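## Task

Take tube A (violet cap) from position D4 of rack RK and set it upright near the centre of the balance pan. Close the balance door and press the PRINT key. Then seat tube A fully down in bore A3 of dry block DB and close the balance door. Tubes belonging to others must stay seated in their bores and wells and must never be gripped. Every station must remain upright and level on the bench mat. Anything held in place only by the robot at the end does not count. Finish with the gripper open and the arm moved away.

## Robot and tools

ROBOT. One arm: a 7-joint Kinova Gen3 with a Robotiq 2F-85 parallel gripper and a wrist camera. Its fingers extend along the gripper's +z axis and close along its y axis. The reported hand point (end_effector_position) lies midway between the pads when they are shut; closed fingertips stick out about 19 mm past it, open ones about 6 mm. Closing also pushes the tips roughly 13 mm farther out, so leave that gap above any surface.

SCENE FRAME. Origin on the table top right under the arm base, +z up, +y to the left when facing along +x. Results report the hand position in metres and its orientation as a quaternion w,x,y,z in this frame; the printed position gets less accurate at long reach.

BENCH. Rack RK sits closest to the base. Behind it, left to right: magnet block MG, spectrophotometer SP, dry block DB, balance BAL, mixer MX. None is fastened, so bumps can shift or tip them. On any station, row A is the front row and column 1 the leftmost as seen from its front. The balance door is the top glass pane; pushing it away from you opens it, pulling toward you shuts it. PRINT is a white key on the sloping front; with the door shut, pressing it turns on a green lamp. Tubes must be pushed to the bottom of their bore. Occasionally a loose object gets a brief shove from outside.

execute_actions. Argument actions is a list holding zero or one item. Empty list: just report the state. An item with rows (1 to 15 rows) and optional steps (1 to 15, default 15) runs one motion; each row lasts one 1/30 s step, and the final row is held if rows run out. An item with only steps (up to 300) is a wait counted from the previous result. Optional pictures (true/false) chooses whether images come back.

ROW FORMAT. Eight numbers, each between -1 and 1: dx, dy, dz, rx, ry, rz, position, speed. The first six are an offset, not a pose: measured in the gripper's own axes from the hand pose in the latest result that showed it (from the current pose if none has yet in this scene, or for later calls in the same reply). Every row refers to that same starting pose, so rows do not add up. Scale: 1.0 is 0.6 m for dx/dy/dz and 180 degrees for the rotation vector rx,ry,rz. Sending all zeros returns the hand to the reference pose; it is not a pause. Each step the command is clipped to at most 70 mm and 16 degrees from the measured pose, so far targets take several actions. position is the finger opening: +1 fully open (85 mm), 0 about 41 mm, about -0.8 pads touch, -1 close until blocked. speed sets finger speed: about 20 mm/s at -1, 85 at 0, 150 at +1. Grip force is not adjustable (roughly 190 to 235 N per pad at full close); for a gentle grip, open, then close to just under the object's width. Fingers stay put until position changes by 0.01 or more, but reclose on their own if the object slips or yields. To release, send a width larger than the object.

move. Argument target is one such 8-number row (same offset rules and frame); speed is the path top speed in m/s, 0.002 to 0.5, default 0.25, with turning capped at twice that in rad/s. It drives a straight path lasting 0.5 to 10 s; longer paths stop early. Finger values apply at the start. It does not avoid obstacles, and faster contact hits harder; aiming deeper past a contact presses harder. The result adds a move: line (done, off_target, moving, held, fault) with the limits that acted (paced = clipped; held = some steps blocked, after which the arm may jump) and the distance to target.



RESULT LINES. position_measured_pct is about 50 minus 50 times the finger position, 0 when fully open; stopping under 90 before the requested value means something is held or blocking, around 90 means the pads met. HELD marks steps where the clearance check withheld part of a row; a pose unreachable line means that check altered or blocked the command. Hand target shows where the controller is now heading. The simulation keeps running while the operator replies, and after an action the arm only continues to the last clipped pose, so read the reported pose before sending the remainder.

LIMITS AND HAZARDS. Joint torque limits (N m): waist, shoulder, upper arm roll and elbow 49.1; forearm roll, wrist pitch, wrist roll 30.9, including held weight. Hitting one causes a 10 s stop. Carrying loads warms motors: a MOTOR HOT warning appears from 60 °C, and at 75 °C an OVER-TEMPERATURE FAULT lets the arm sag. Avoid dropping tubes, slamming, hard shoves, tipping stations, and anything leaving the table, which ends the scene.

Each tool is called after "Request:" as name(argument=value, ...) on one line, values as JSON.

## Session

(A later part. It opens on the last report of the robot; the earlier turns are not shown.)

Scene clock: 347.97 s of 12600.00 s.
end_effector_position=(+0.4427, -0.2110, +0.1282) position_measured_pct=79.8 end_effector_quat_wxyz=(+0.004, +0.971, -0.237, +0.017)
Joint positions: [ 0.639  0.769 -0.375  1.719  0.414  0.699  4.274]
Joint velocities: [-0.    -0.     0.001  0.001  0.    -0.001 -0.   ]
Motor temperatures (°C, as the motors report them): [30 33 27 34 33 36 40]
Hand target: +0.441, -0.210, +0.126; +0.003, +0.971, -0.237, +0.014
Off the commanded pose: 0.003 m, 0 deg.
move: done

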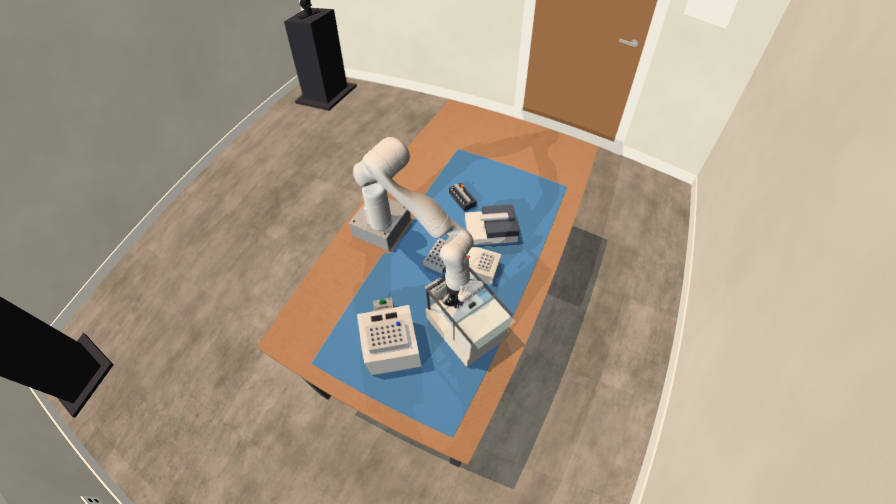

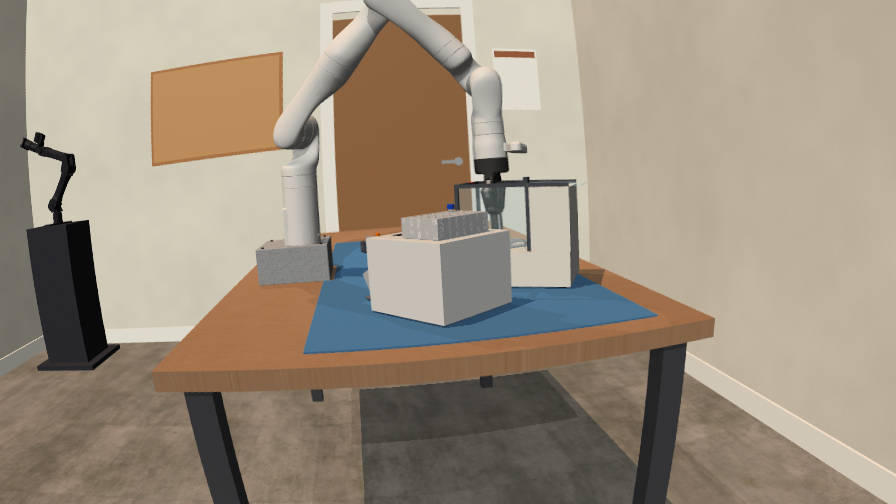

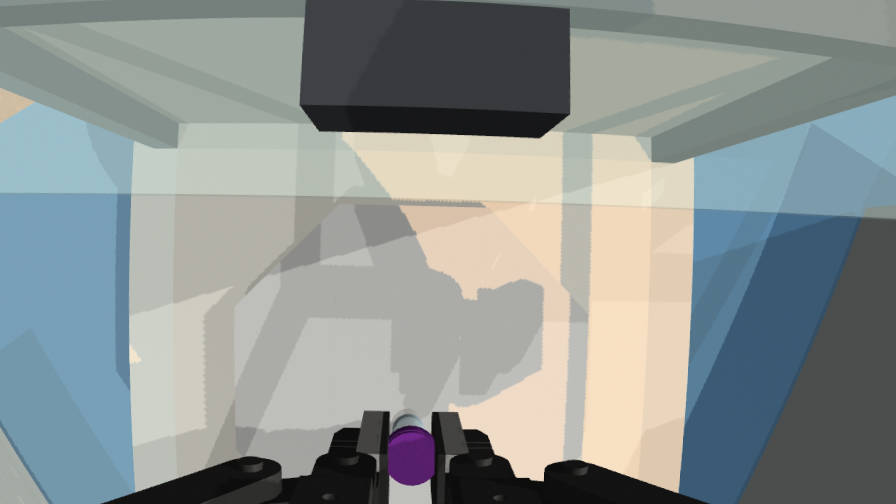

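Request:
execute_actions(actions=[{"rows":[[0,0,0,0,0,0,-0.63,-1],[0,0,0,0,0,0,-0.63,-1],[0,0,0,0,0,0,-0.63,-1],[0,0,0,0,0,0,-0.45,-1]],"steps":15}])

Request:
zoom_image(camera="cam_wrist", region=[300, 344, 540, 504])

Scene clock: 353.57 s of 12600.00 s.
end_effector_position=(+0.4427, -0.2110, +0.1282) position_measured_pct=73.4 end_effector_quat_wxyz=(+0.004, +0.971, -0.237, +0.017)
Joint positions: [ 0.639  0.769 -0.375  1.719  0.414  0.699  4.274]
Joint velocities: [-0.     0.001 -0.001 -0.001 -0.002  0.002  0.001]
Motor temperatures (°C, as the motors report them): [30 33 27 34 33 36 40]
Hand target: +0.443, -0.211, +0.128; +0.004, +0.971, -0.237, +0.017
Off the commanded pose: 0.000 m, 0 deg.
Steps of this call (steps 1 to 153: nothing new was sent; steps 154 to 168: all 15 steps of this action). Readings (end_effector_position | what the end effector reports):
154: (+0.4428, -0.2111, +0.1284) | position_measured_pct=79.8
155: (+0.4431, -0.2112, +0.1287) | position_measured_pct=79.8
157: (+0.4431, -0.2112, +0.1288) | position_measured_pct=79.8
161: (+0.4431, -0.2112, +0.1287) | position_measured_pct=77.8
168: the state above

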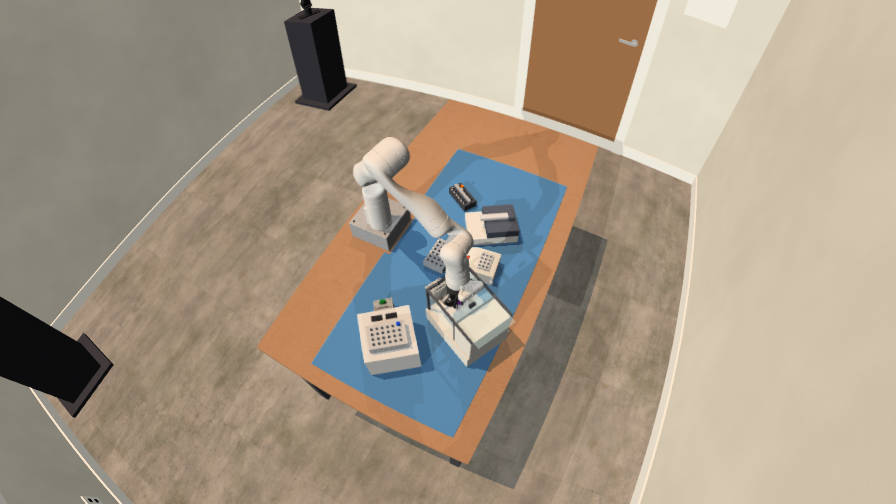

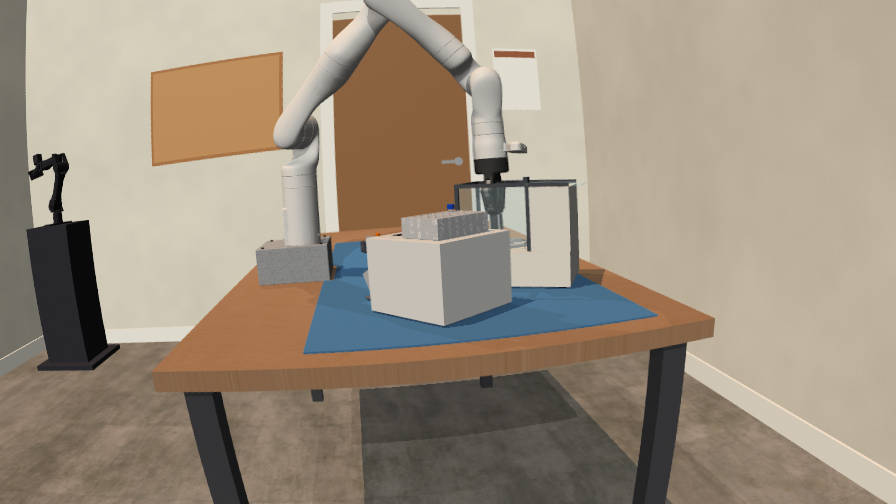

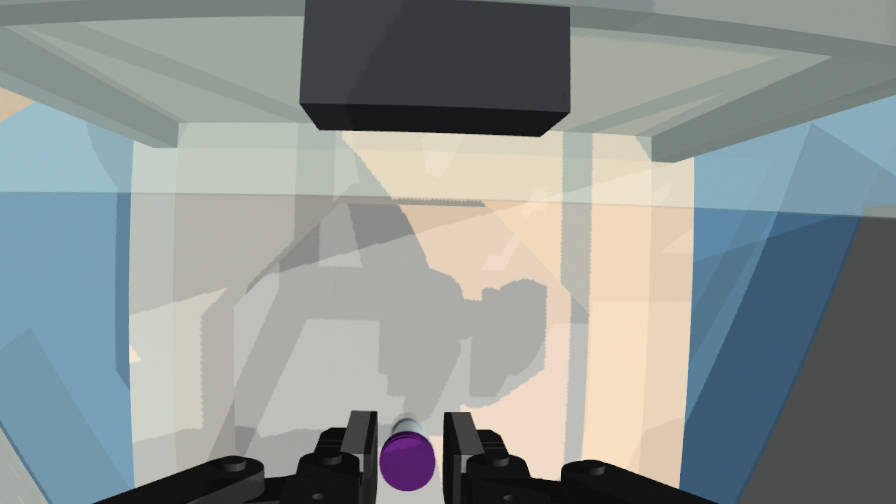

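Region (300, 344, 540, 504) of cam_wrist's 896x504 image, scaled by 2.100.

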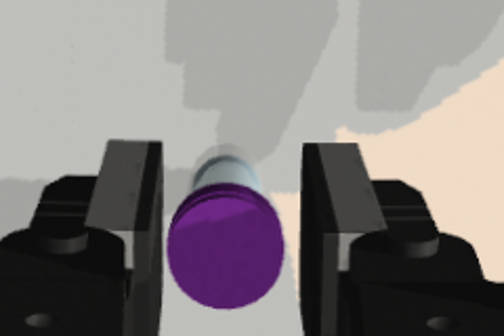

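Request:
execute_actions(actions=[{"rows":[[0,0,0,0,0,0,-0.4,-1]],"steps":15}])

Scene clock: 356.27 s of 12600.00 s.
end_effector_position=(+0.4427, -0.2110, +0.1282) position_measured_pct=69.8 end_effector_quat_wxyz=(+0.004, +0.971, -0.237, +0.017)
Joint positions: [ 0.639  0.769 -0.375  1.719  0.414  0.699  4.274]
Joint velocities: [ 0.     0.     0.     0.001  0.002 -0.    -0.   ]
Motor temperatures (°C, as the motors report them): [30 33 27 34 33 36 40]
Hand target: +0.443, -0.211, +0.128; +0.004, +0.971, -0.237, +0.017
Off the commanded pose: 0.000 m, 0 deg.
Steps of this call (steps 1 to 66: nothing new was sent; steps 67 to 81: all 15 steps of this action). Readings (end_effector_position | what the end effector reports):
67: (+0.4427, -0.2110, +0.1282) | position_measured_pct=72.6
68: (+0.4427, -0.2110, +0.1282) | position_measured_pct=72.6
70: (+0.4427, -0.2110, +0.1282) | position_measured_pct=71.4
74: (+0.4427, -0.2110, +0.1282) | position_measured_pct=69.8
81: the state above

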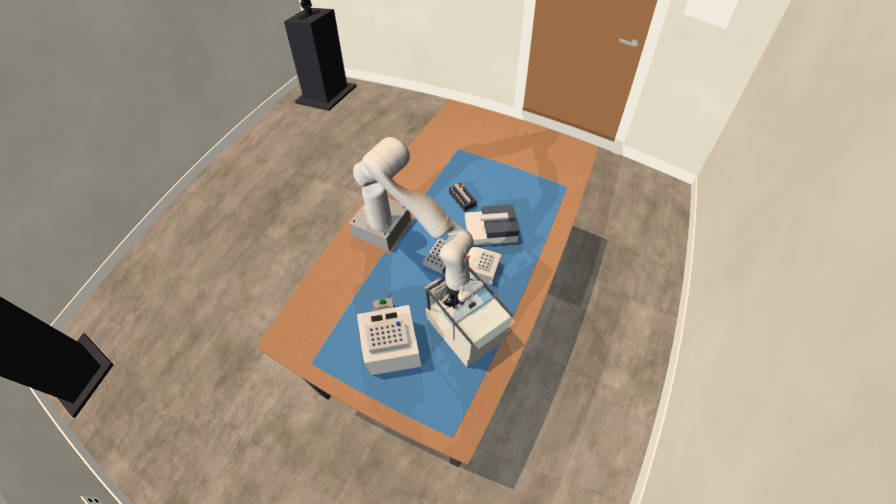

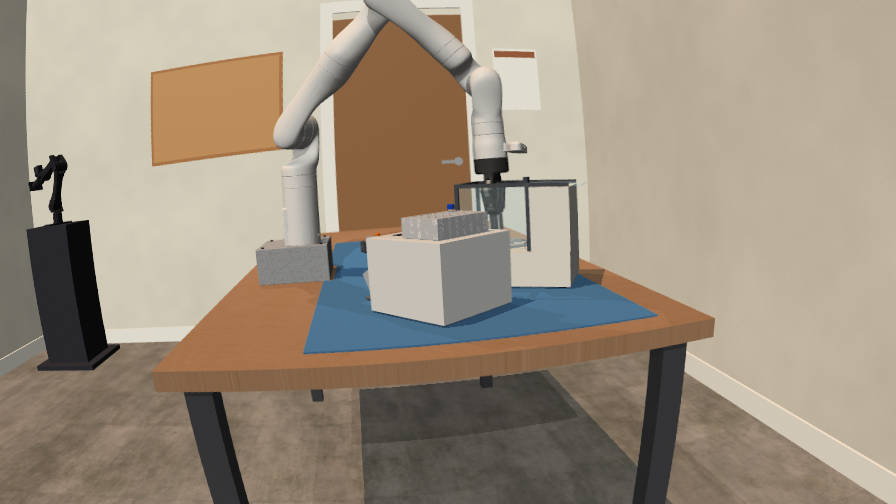

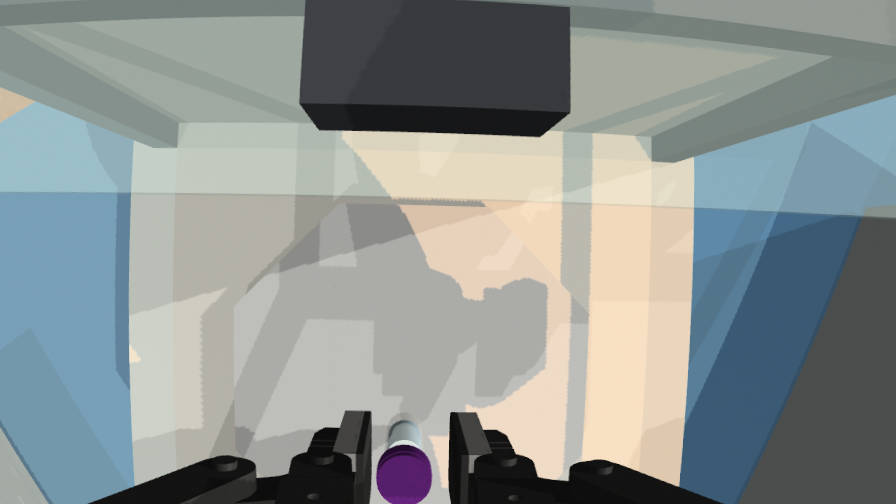

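Request:
execute_actions(actions=[])

Scene clock: 361.27 s of 12600.00 s.
end_effector_position=(+0.4427, -0.2110, +0.1282) position_measured_pct=69.8 end_effector_quat_wxyz=(+0.004, +0.971, -0.237, +0.017)
Joint positions: [ 0.639  0.769 -0.375  1.719  0.414  0.699  4.274]
Joint velocities: [-0.    -0.     0.001 -0.002 -0.002  0.002  0.   ]
Motor temperatures (°C, as the motors report them): [30 33 27 34 33 36 40]
Hand target: +0.443, -0.211, +0.128; +0.004, +0.971, -0.237, +0.017
Off the commanded pose: 0.000 m, 0 deg.
Steps of this call (steps 1 to 150: nothing new was sent). Readings (end_effector_position | what the end effector reports):
1: (+0.4427, -0.2110, +0.1282) | position_measured_pct=69.8
2: (+0.4427, -0.2110, +0.1282) | position_measured_pct=69.8
4: (+0.4427, -0.2110, +0.1282) | position_measured_pct=69.8
8: (+0.4427, -0.2110, +0.1282) | position_measured_pct=69.8
150: the state above

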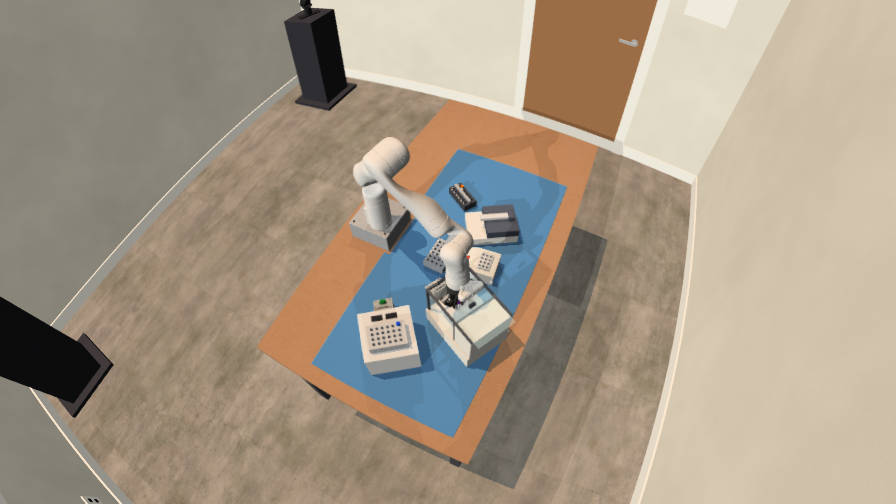

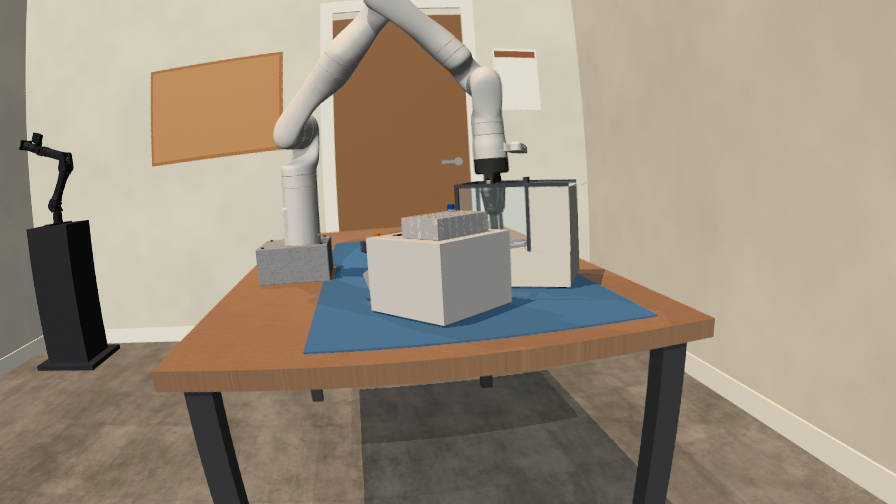

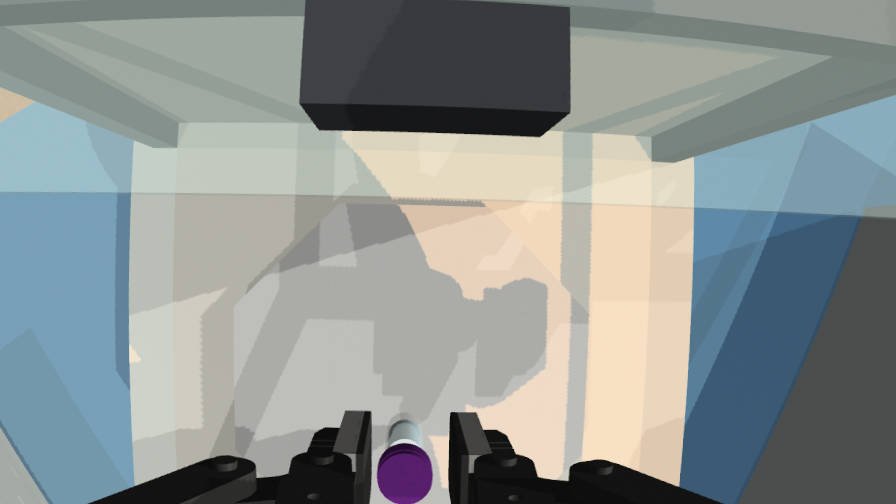

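Request:
move(target=[-0.004,0,-0.28,0,-0.009,0,-0.4,0], speed=0.06)

Scene clock: 367.70 s of 12600.00 s.
end_effector_position=(+0.4349, -0.2069, +0.2957) position_measured_pct=69.8 end_effector_quat_wxyz=(+0.001, +0.971, -0.237, +0.004)
Joint positions: [ 0.705  0.528 -0.477  1.525  0.258  1.147  4.404]
Joint velocities: [ 0.001 -0.002 -0.001 -0.001 -0.002  0.004  0.001]
Motor temperatures (°C, as the motors report them): [30 34 27 34 33 36 40]
Hand target: +0.435, -0.207, +0.296; +0.001, +0.971, -0.237, +0.004
Off the commanded pose: 0.001 m, 0 deg.
move: done

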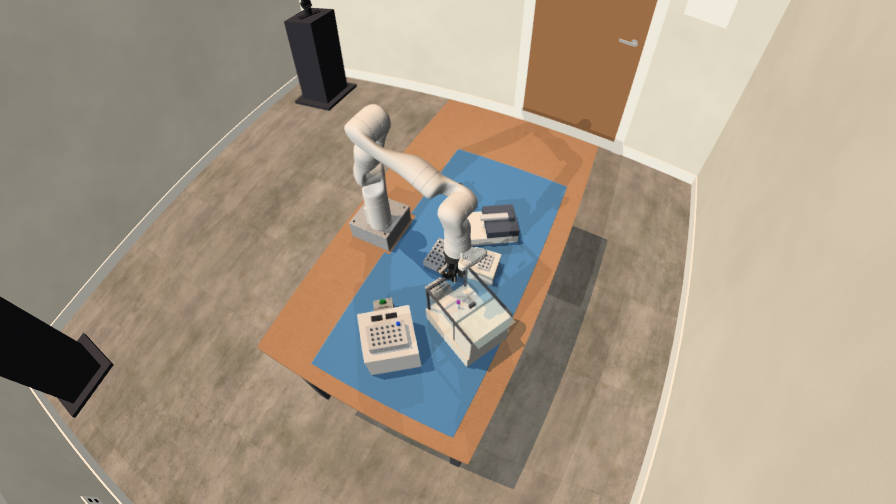

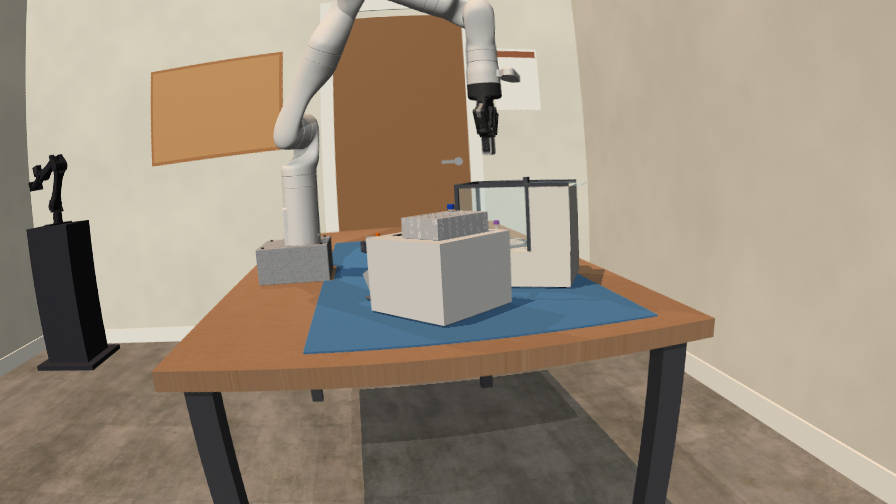

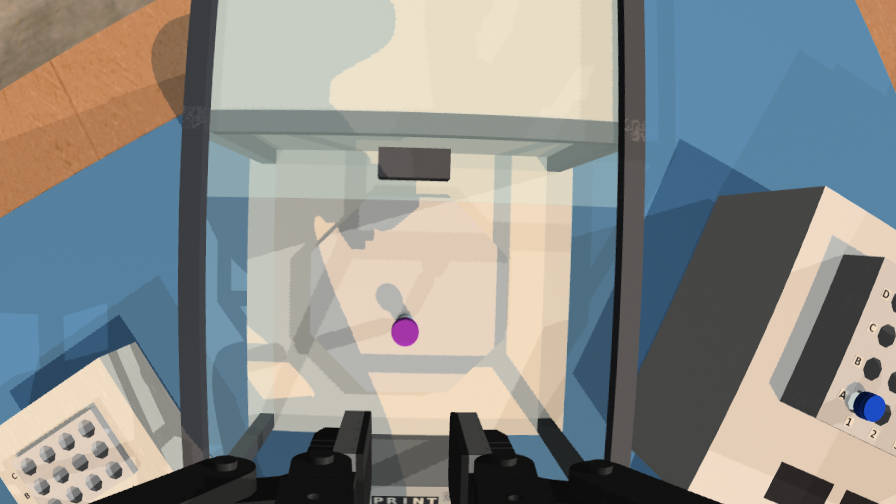

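Request:
move(target=[0,-0.003,0.25,0,0,0,-0.3,0], speed=0.07)

Scene clock: 382.07 s of 12600.00 s.
end_effector_position=(+0.4370, -0.2061, +0.1460) position_measured_pct=65.1 end_effector_quat_wxyz=(+0.001, +0.971, -0.237, +0.004)
Joint positions: [ 0.65   0.741 -0.397  1.702  0.385  0.772  4.293]
Joint velocities: [-0.002  0.004  0.001 -0.002 -0.    -0.002 -0.002]
Motor temperatures (°C, as the motors report them): [30 34 27 34 33 36 40]
Hand target: +0.437, -0.206, +0.146; +0.001, +0.971, -0.237, +0.004
Off the commanded pose: 0.001 m, 0 deg.
move: done

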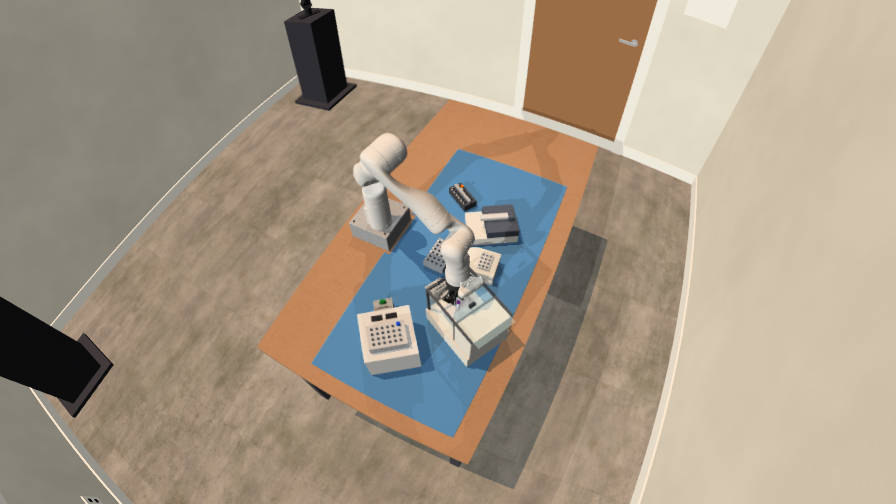

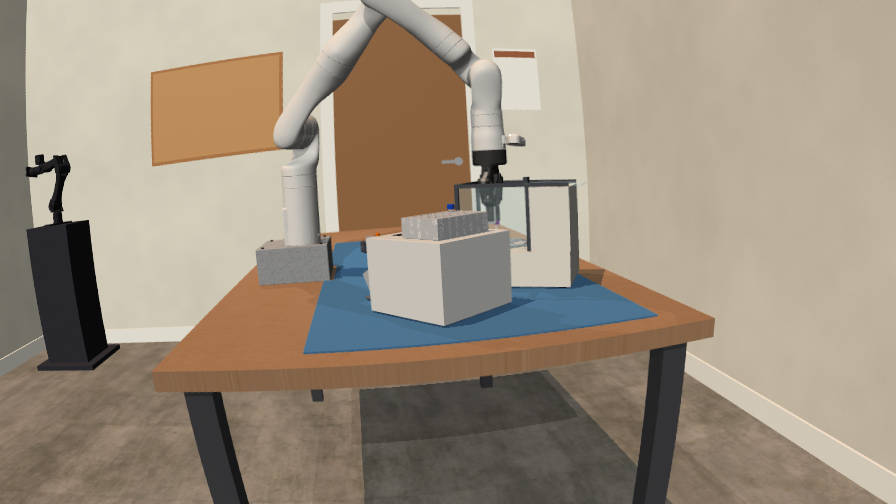

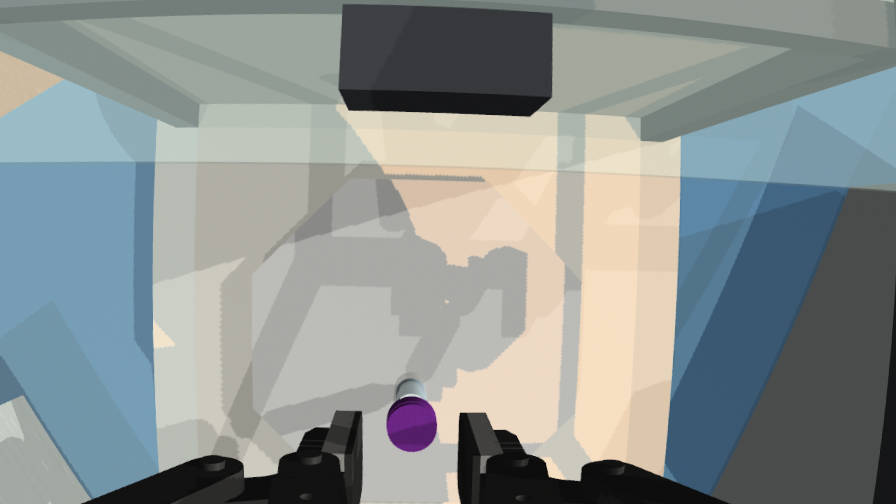

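Request:
move(target=[0.001,0.001,0.0275,0,0,0,-0.3,0], speed=0.015)

Request:
execute_actions(actions=[{"rows":[[0,0,0,0,0,0,-0.63,-0.6]],"steps":15}])

Scene clock: 391.40 s of 12600.00 s.
end_effector_position=(+0.4375, -0.2071, +0.1297) position_measured_pct=65.1 end_effector_quat_wxyz=(+0.001, +0.971, -0.237, +0.004)
Joint positions: [ 0.642  0.77  -0.384  1.71   0.401  0.735  4.283]
Joint velocities: [-0.001  0.003  0.    -0.001  0.    -0.003 -0.   ]
Motor temperatures (°C, as the motors report them): [30 34 27 34 33 36 40]
Hand target: +0.437, -0.207, +0.130; +0.001, +0.971, -0.237, +0.004
Off the commanded pose: 0.000 m, 0 deg.
move: done

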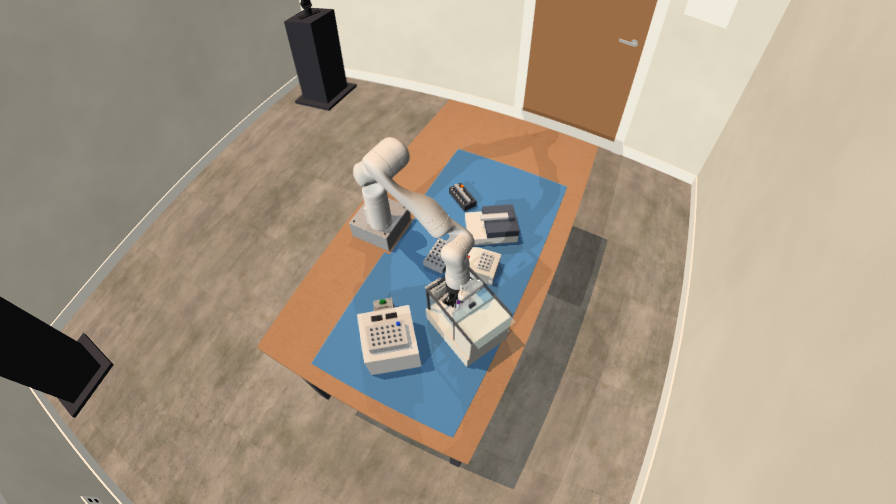

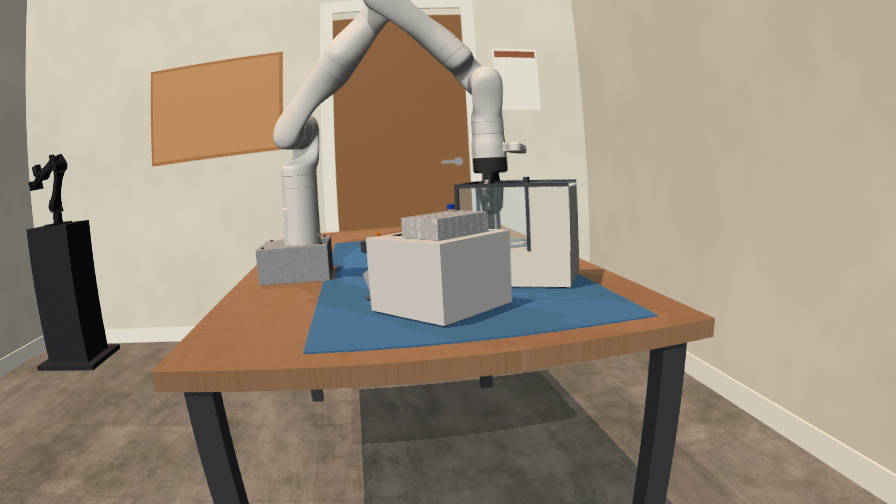

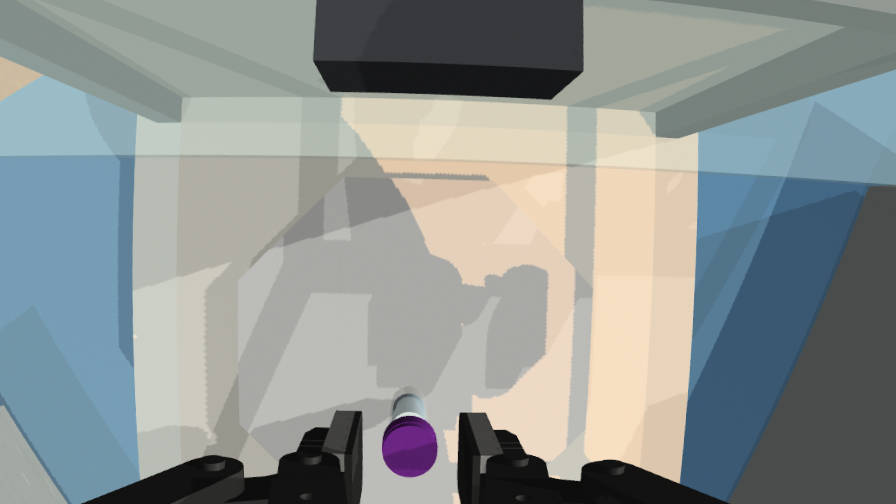

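Scene clock: 391.90 s of 12600.00 s.
end_effector_position=(+0.4375, -0.2071, +0.1298) position_measured_pct=79.8 end_effector_quat_wxyz=(+0.001, +0.971, -0.237, +0.004)
Joint positions: [ 0.642  0.77  -0.384  1.71   0.401  0.735  4.283]
Joint velocities: [ 0.     0.     0.    -0.001  0.001 -0.     0.001]
Motor temperatures (°C, as the motors report them): [30 34 27 34 33 36 40]
Hand target: +0.437, -0.207, +0.130; +0.001, +0.971, -0.237, +0.004
Off the commanded pose: 0.000 m, 0 deg.
Steps of this call (steps 1 to 15: all 15 steps of this action). Readings (end_effector_position | what the end effector reports):
1: (+0.4375, -0.2071, +0.1297) | position_measured_pct=65.1
2: (+0.4375, -0.2071, +0.1297) | position_measured_pct=65.5
4: (+0.4375, -0.2071, +0.1297) | position_measured_pct=67.5
8: (+0.4375, -0.2071, +0.1297) | position_measured_pct=73.4
15: the state above

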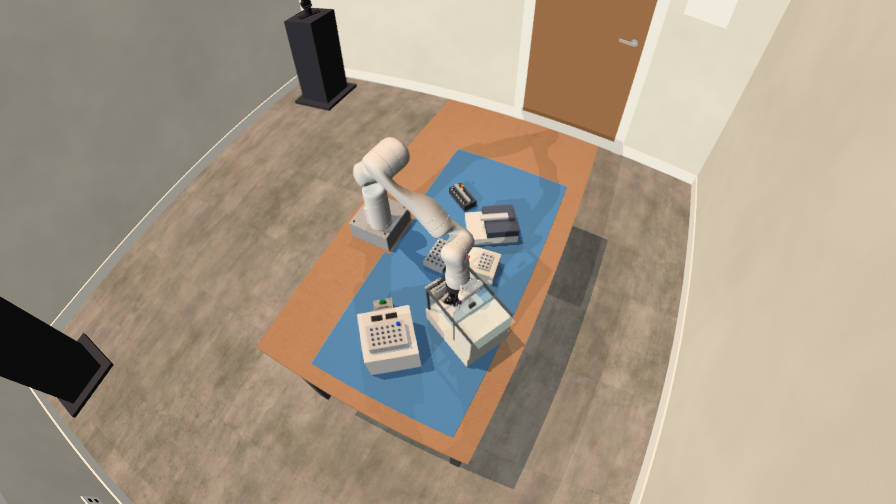

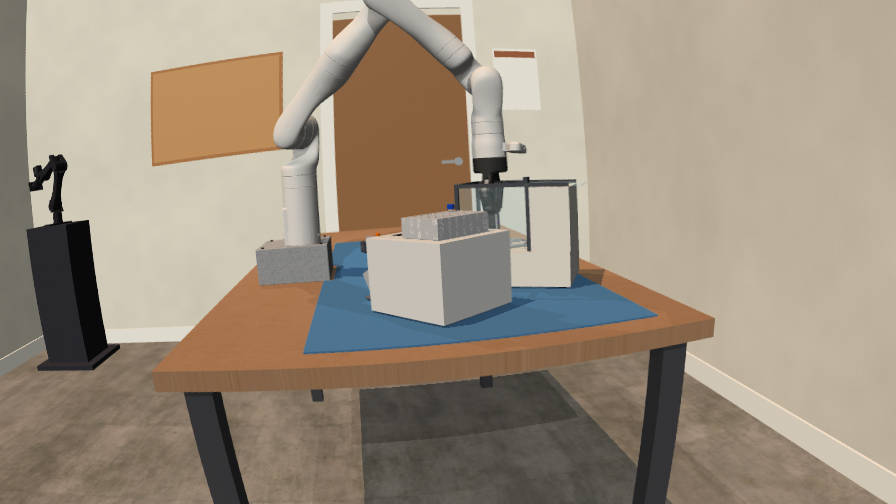

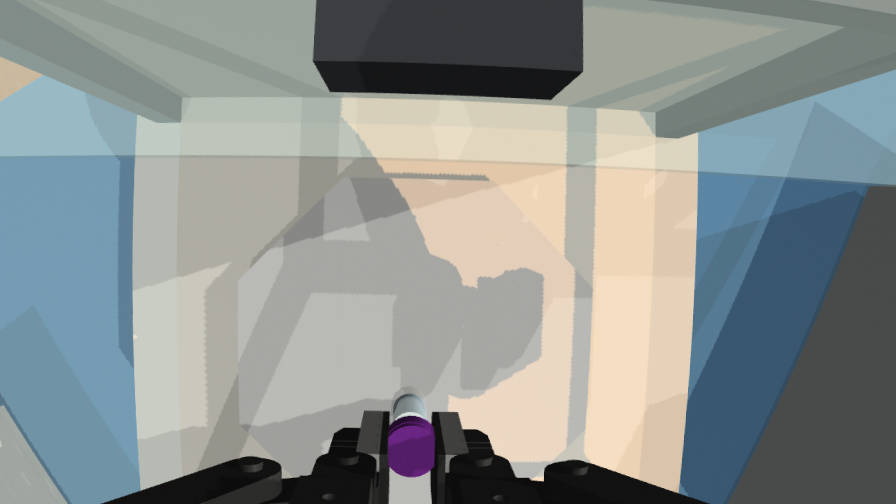

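Request:
move(target=[0,0,-0.007,0,0,0,-0.63,0], speed=0.01)

Request:
move(target=[0.018,0,0,0,0,0,-0.63,0], speed=0.015)

Scene clock: 396.70 s of 12600.00 s.
end_effector_position=(+0.4374, -0.2070, +0.1339) position_measured_pct=79.8 end_effector_quat_wxyz=(+0.001, +0.971, -0.237, +0.004)
Joint positions: [ 0.644  0.763 -0.387  1.707  0.397  0.745  4.286]
Joint velocities: [ 0.001 -0.002 -0.001  0.001  0.     0.002 -0.   ]
Motor temperatures (°C, as the motors report them): [30 34 27 34 33 36 40]
Hand target: +0.437, -0.207, +0.134; +0.001, +0.971, -0.237, +0.004
Off the commanded pose: 0.000 m, 0 deg.
move: done

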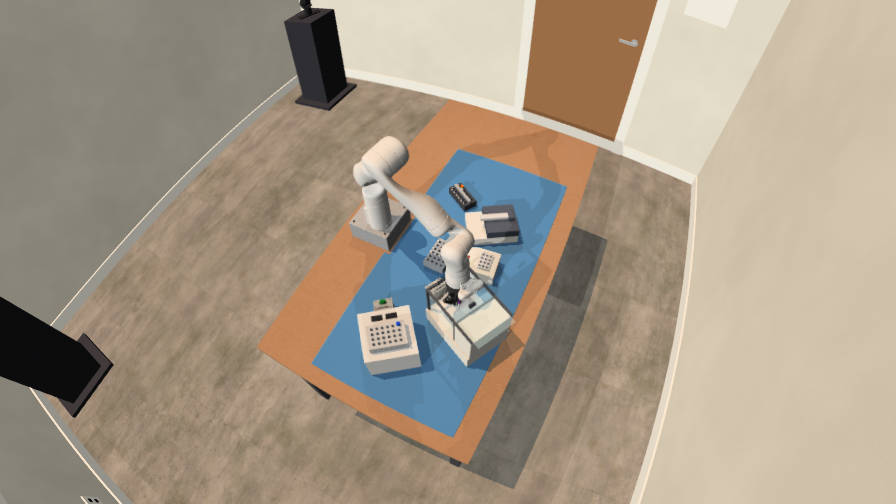

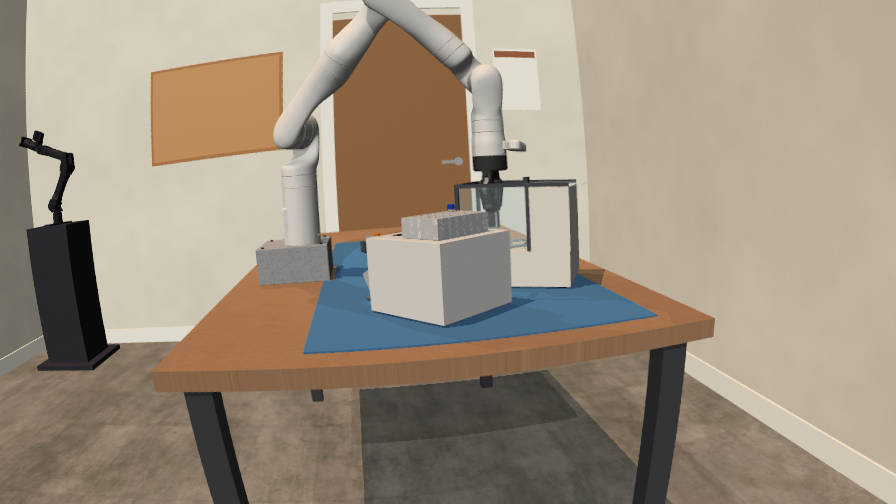

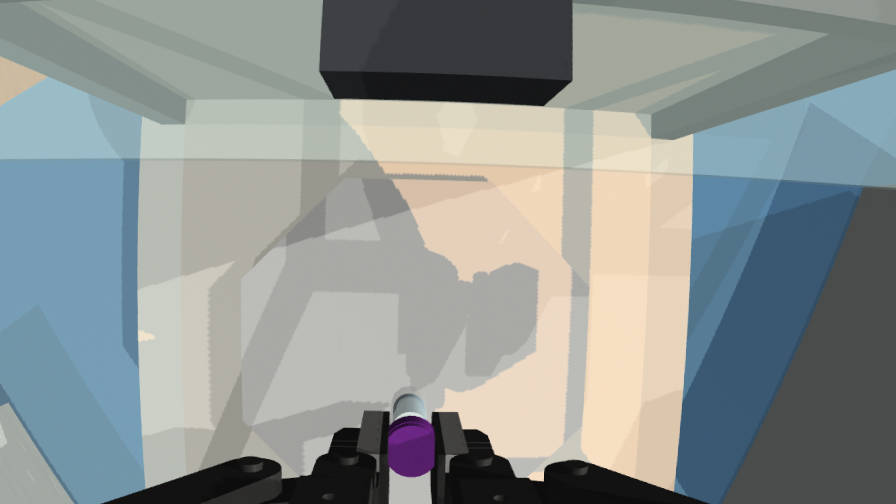

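Scene clock: 397.63 s of 12600.00 s.
end_effector_position=(+0.4470, -0.2120, +0.1341) position_measured_pct=79.8 end_effector_quat_wxyz=(+0.001, +0.971, -0.237, +0.004)
Joint positions: [ 0.642  0.779 -0.388  1.668  0.395  0.768  4.295]
Joint velocities: [-0.     0.003 -0.    -0.003 -0.001  0.004  0.001]
Motor temperatures (°C, as the motors report them): [30 34 27 34 33 36 40]
Hand target: +0.447, -0.212, +0.134; +0.001, +0.971, -0.237, +0.004
Off the commanded pose: 0.000 m, 0 deg.
move: done

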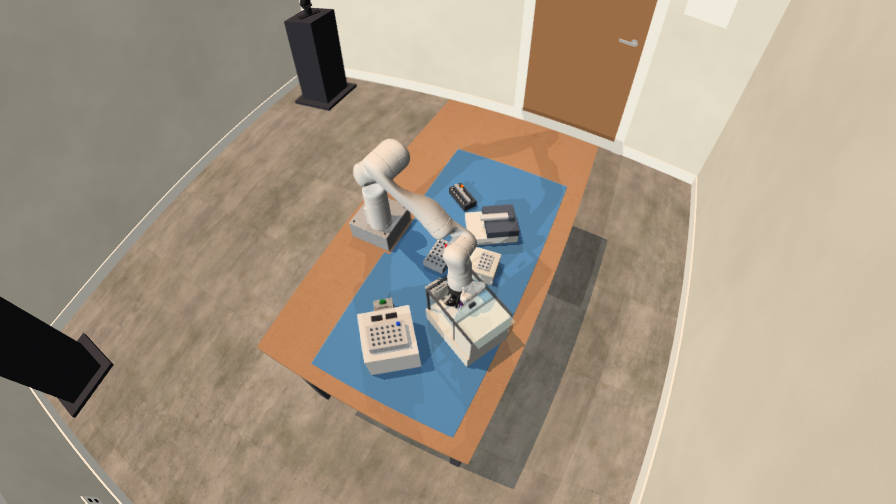

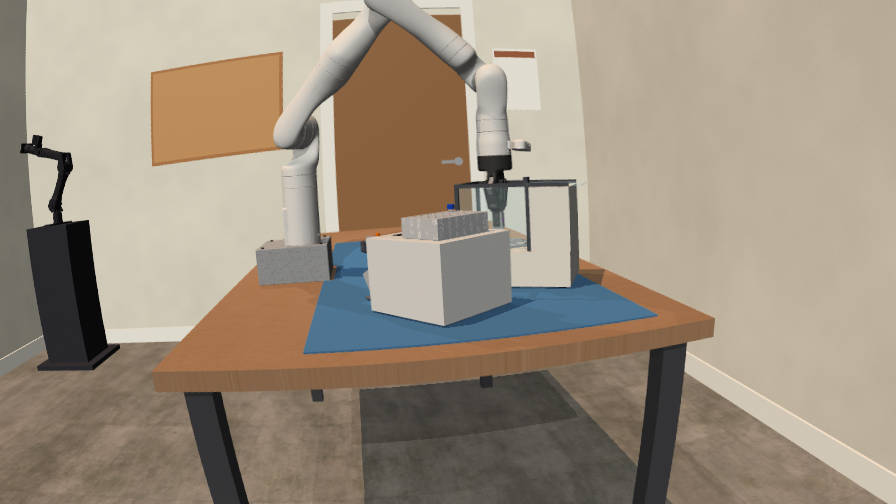

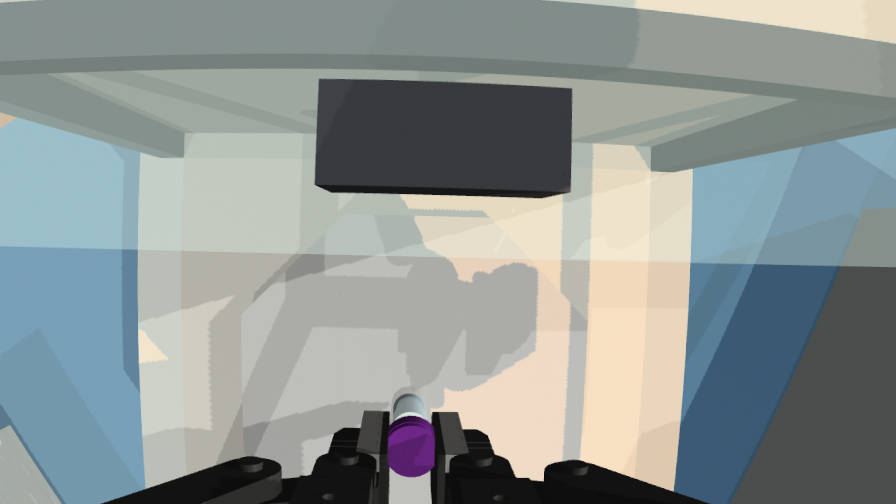

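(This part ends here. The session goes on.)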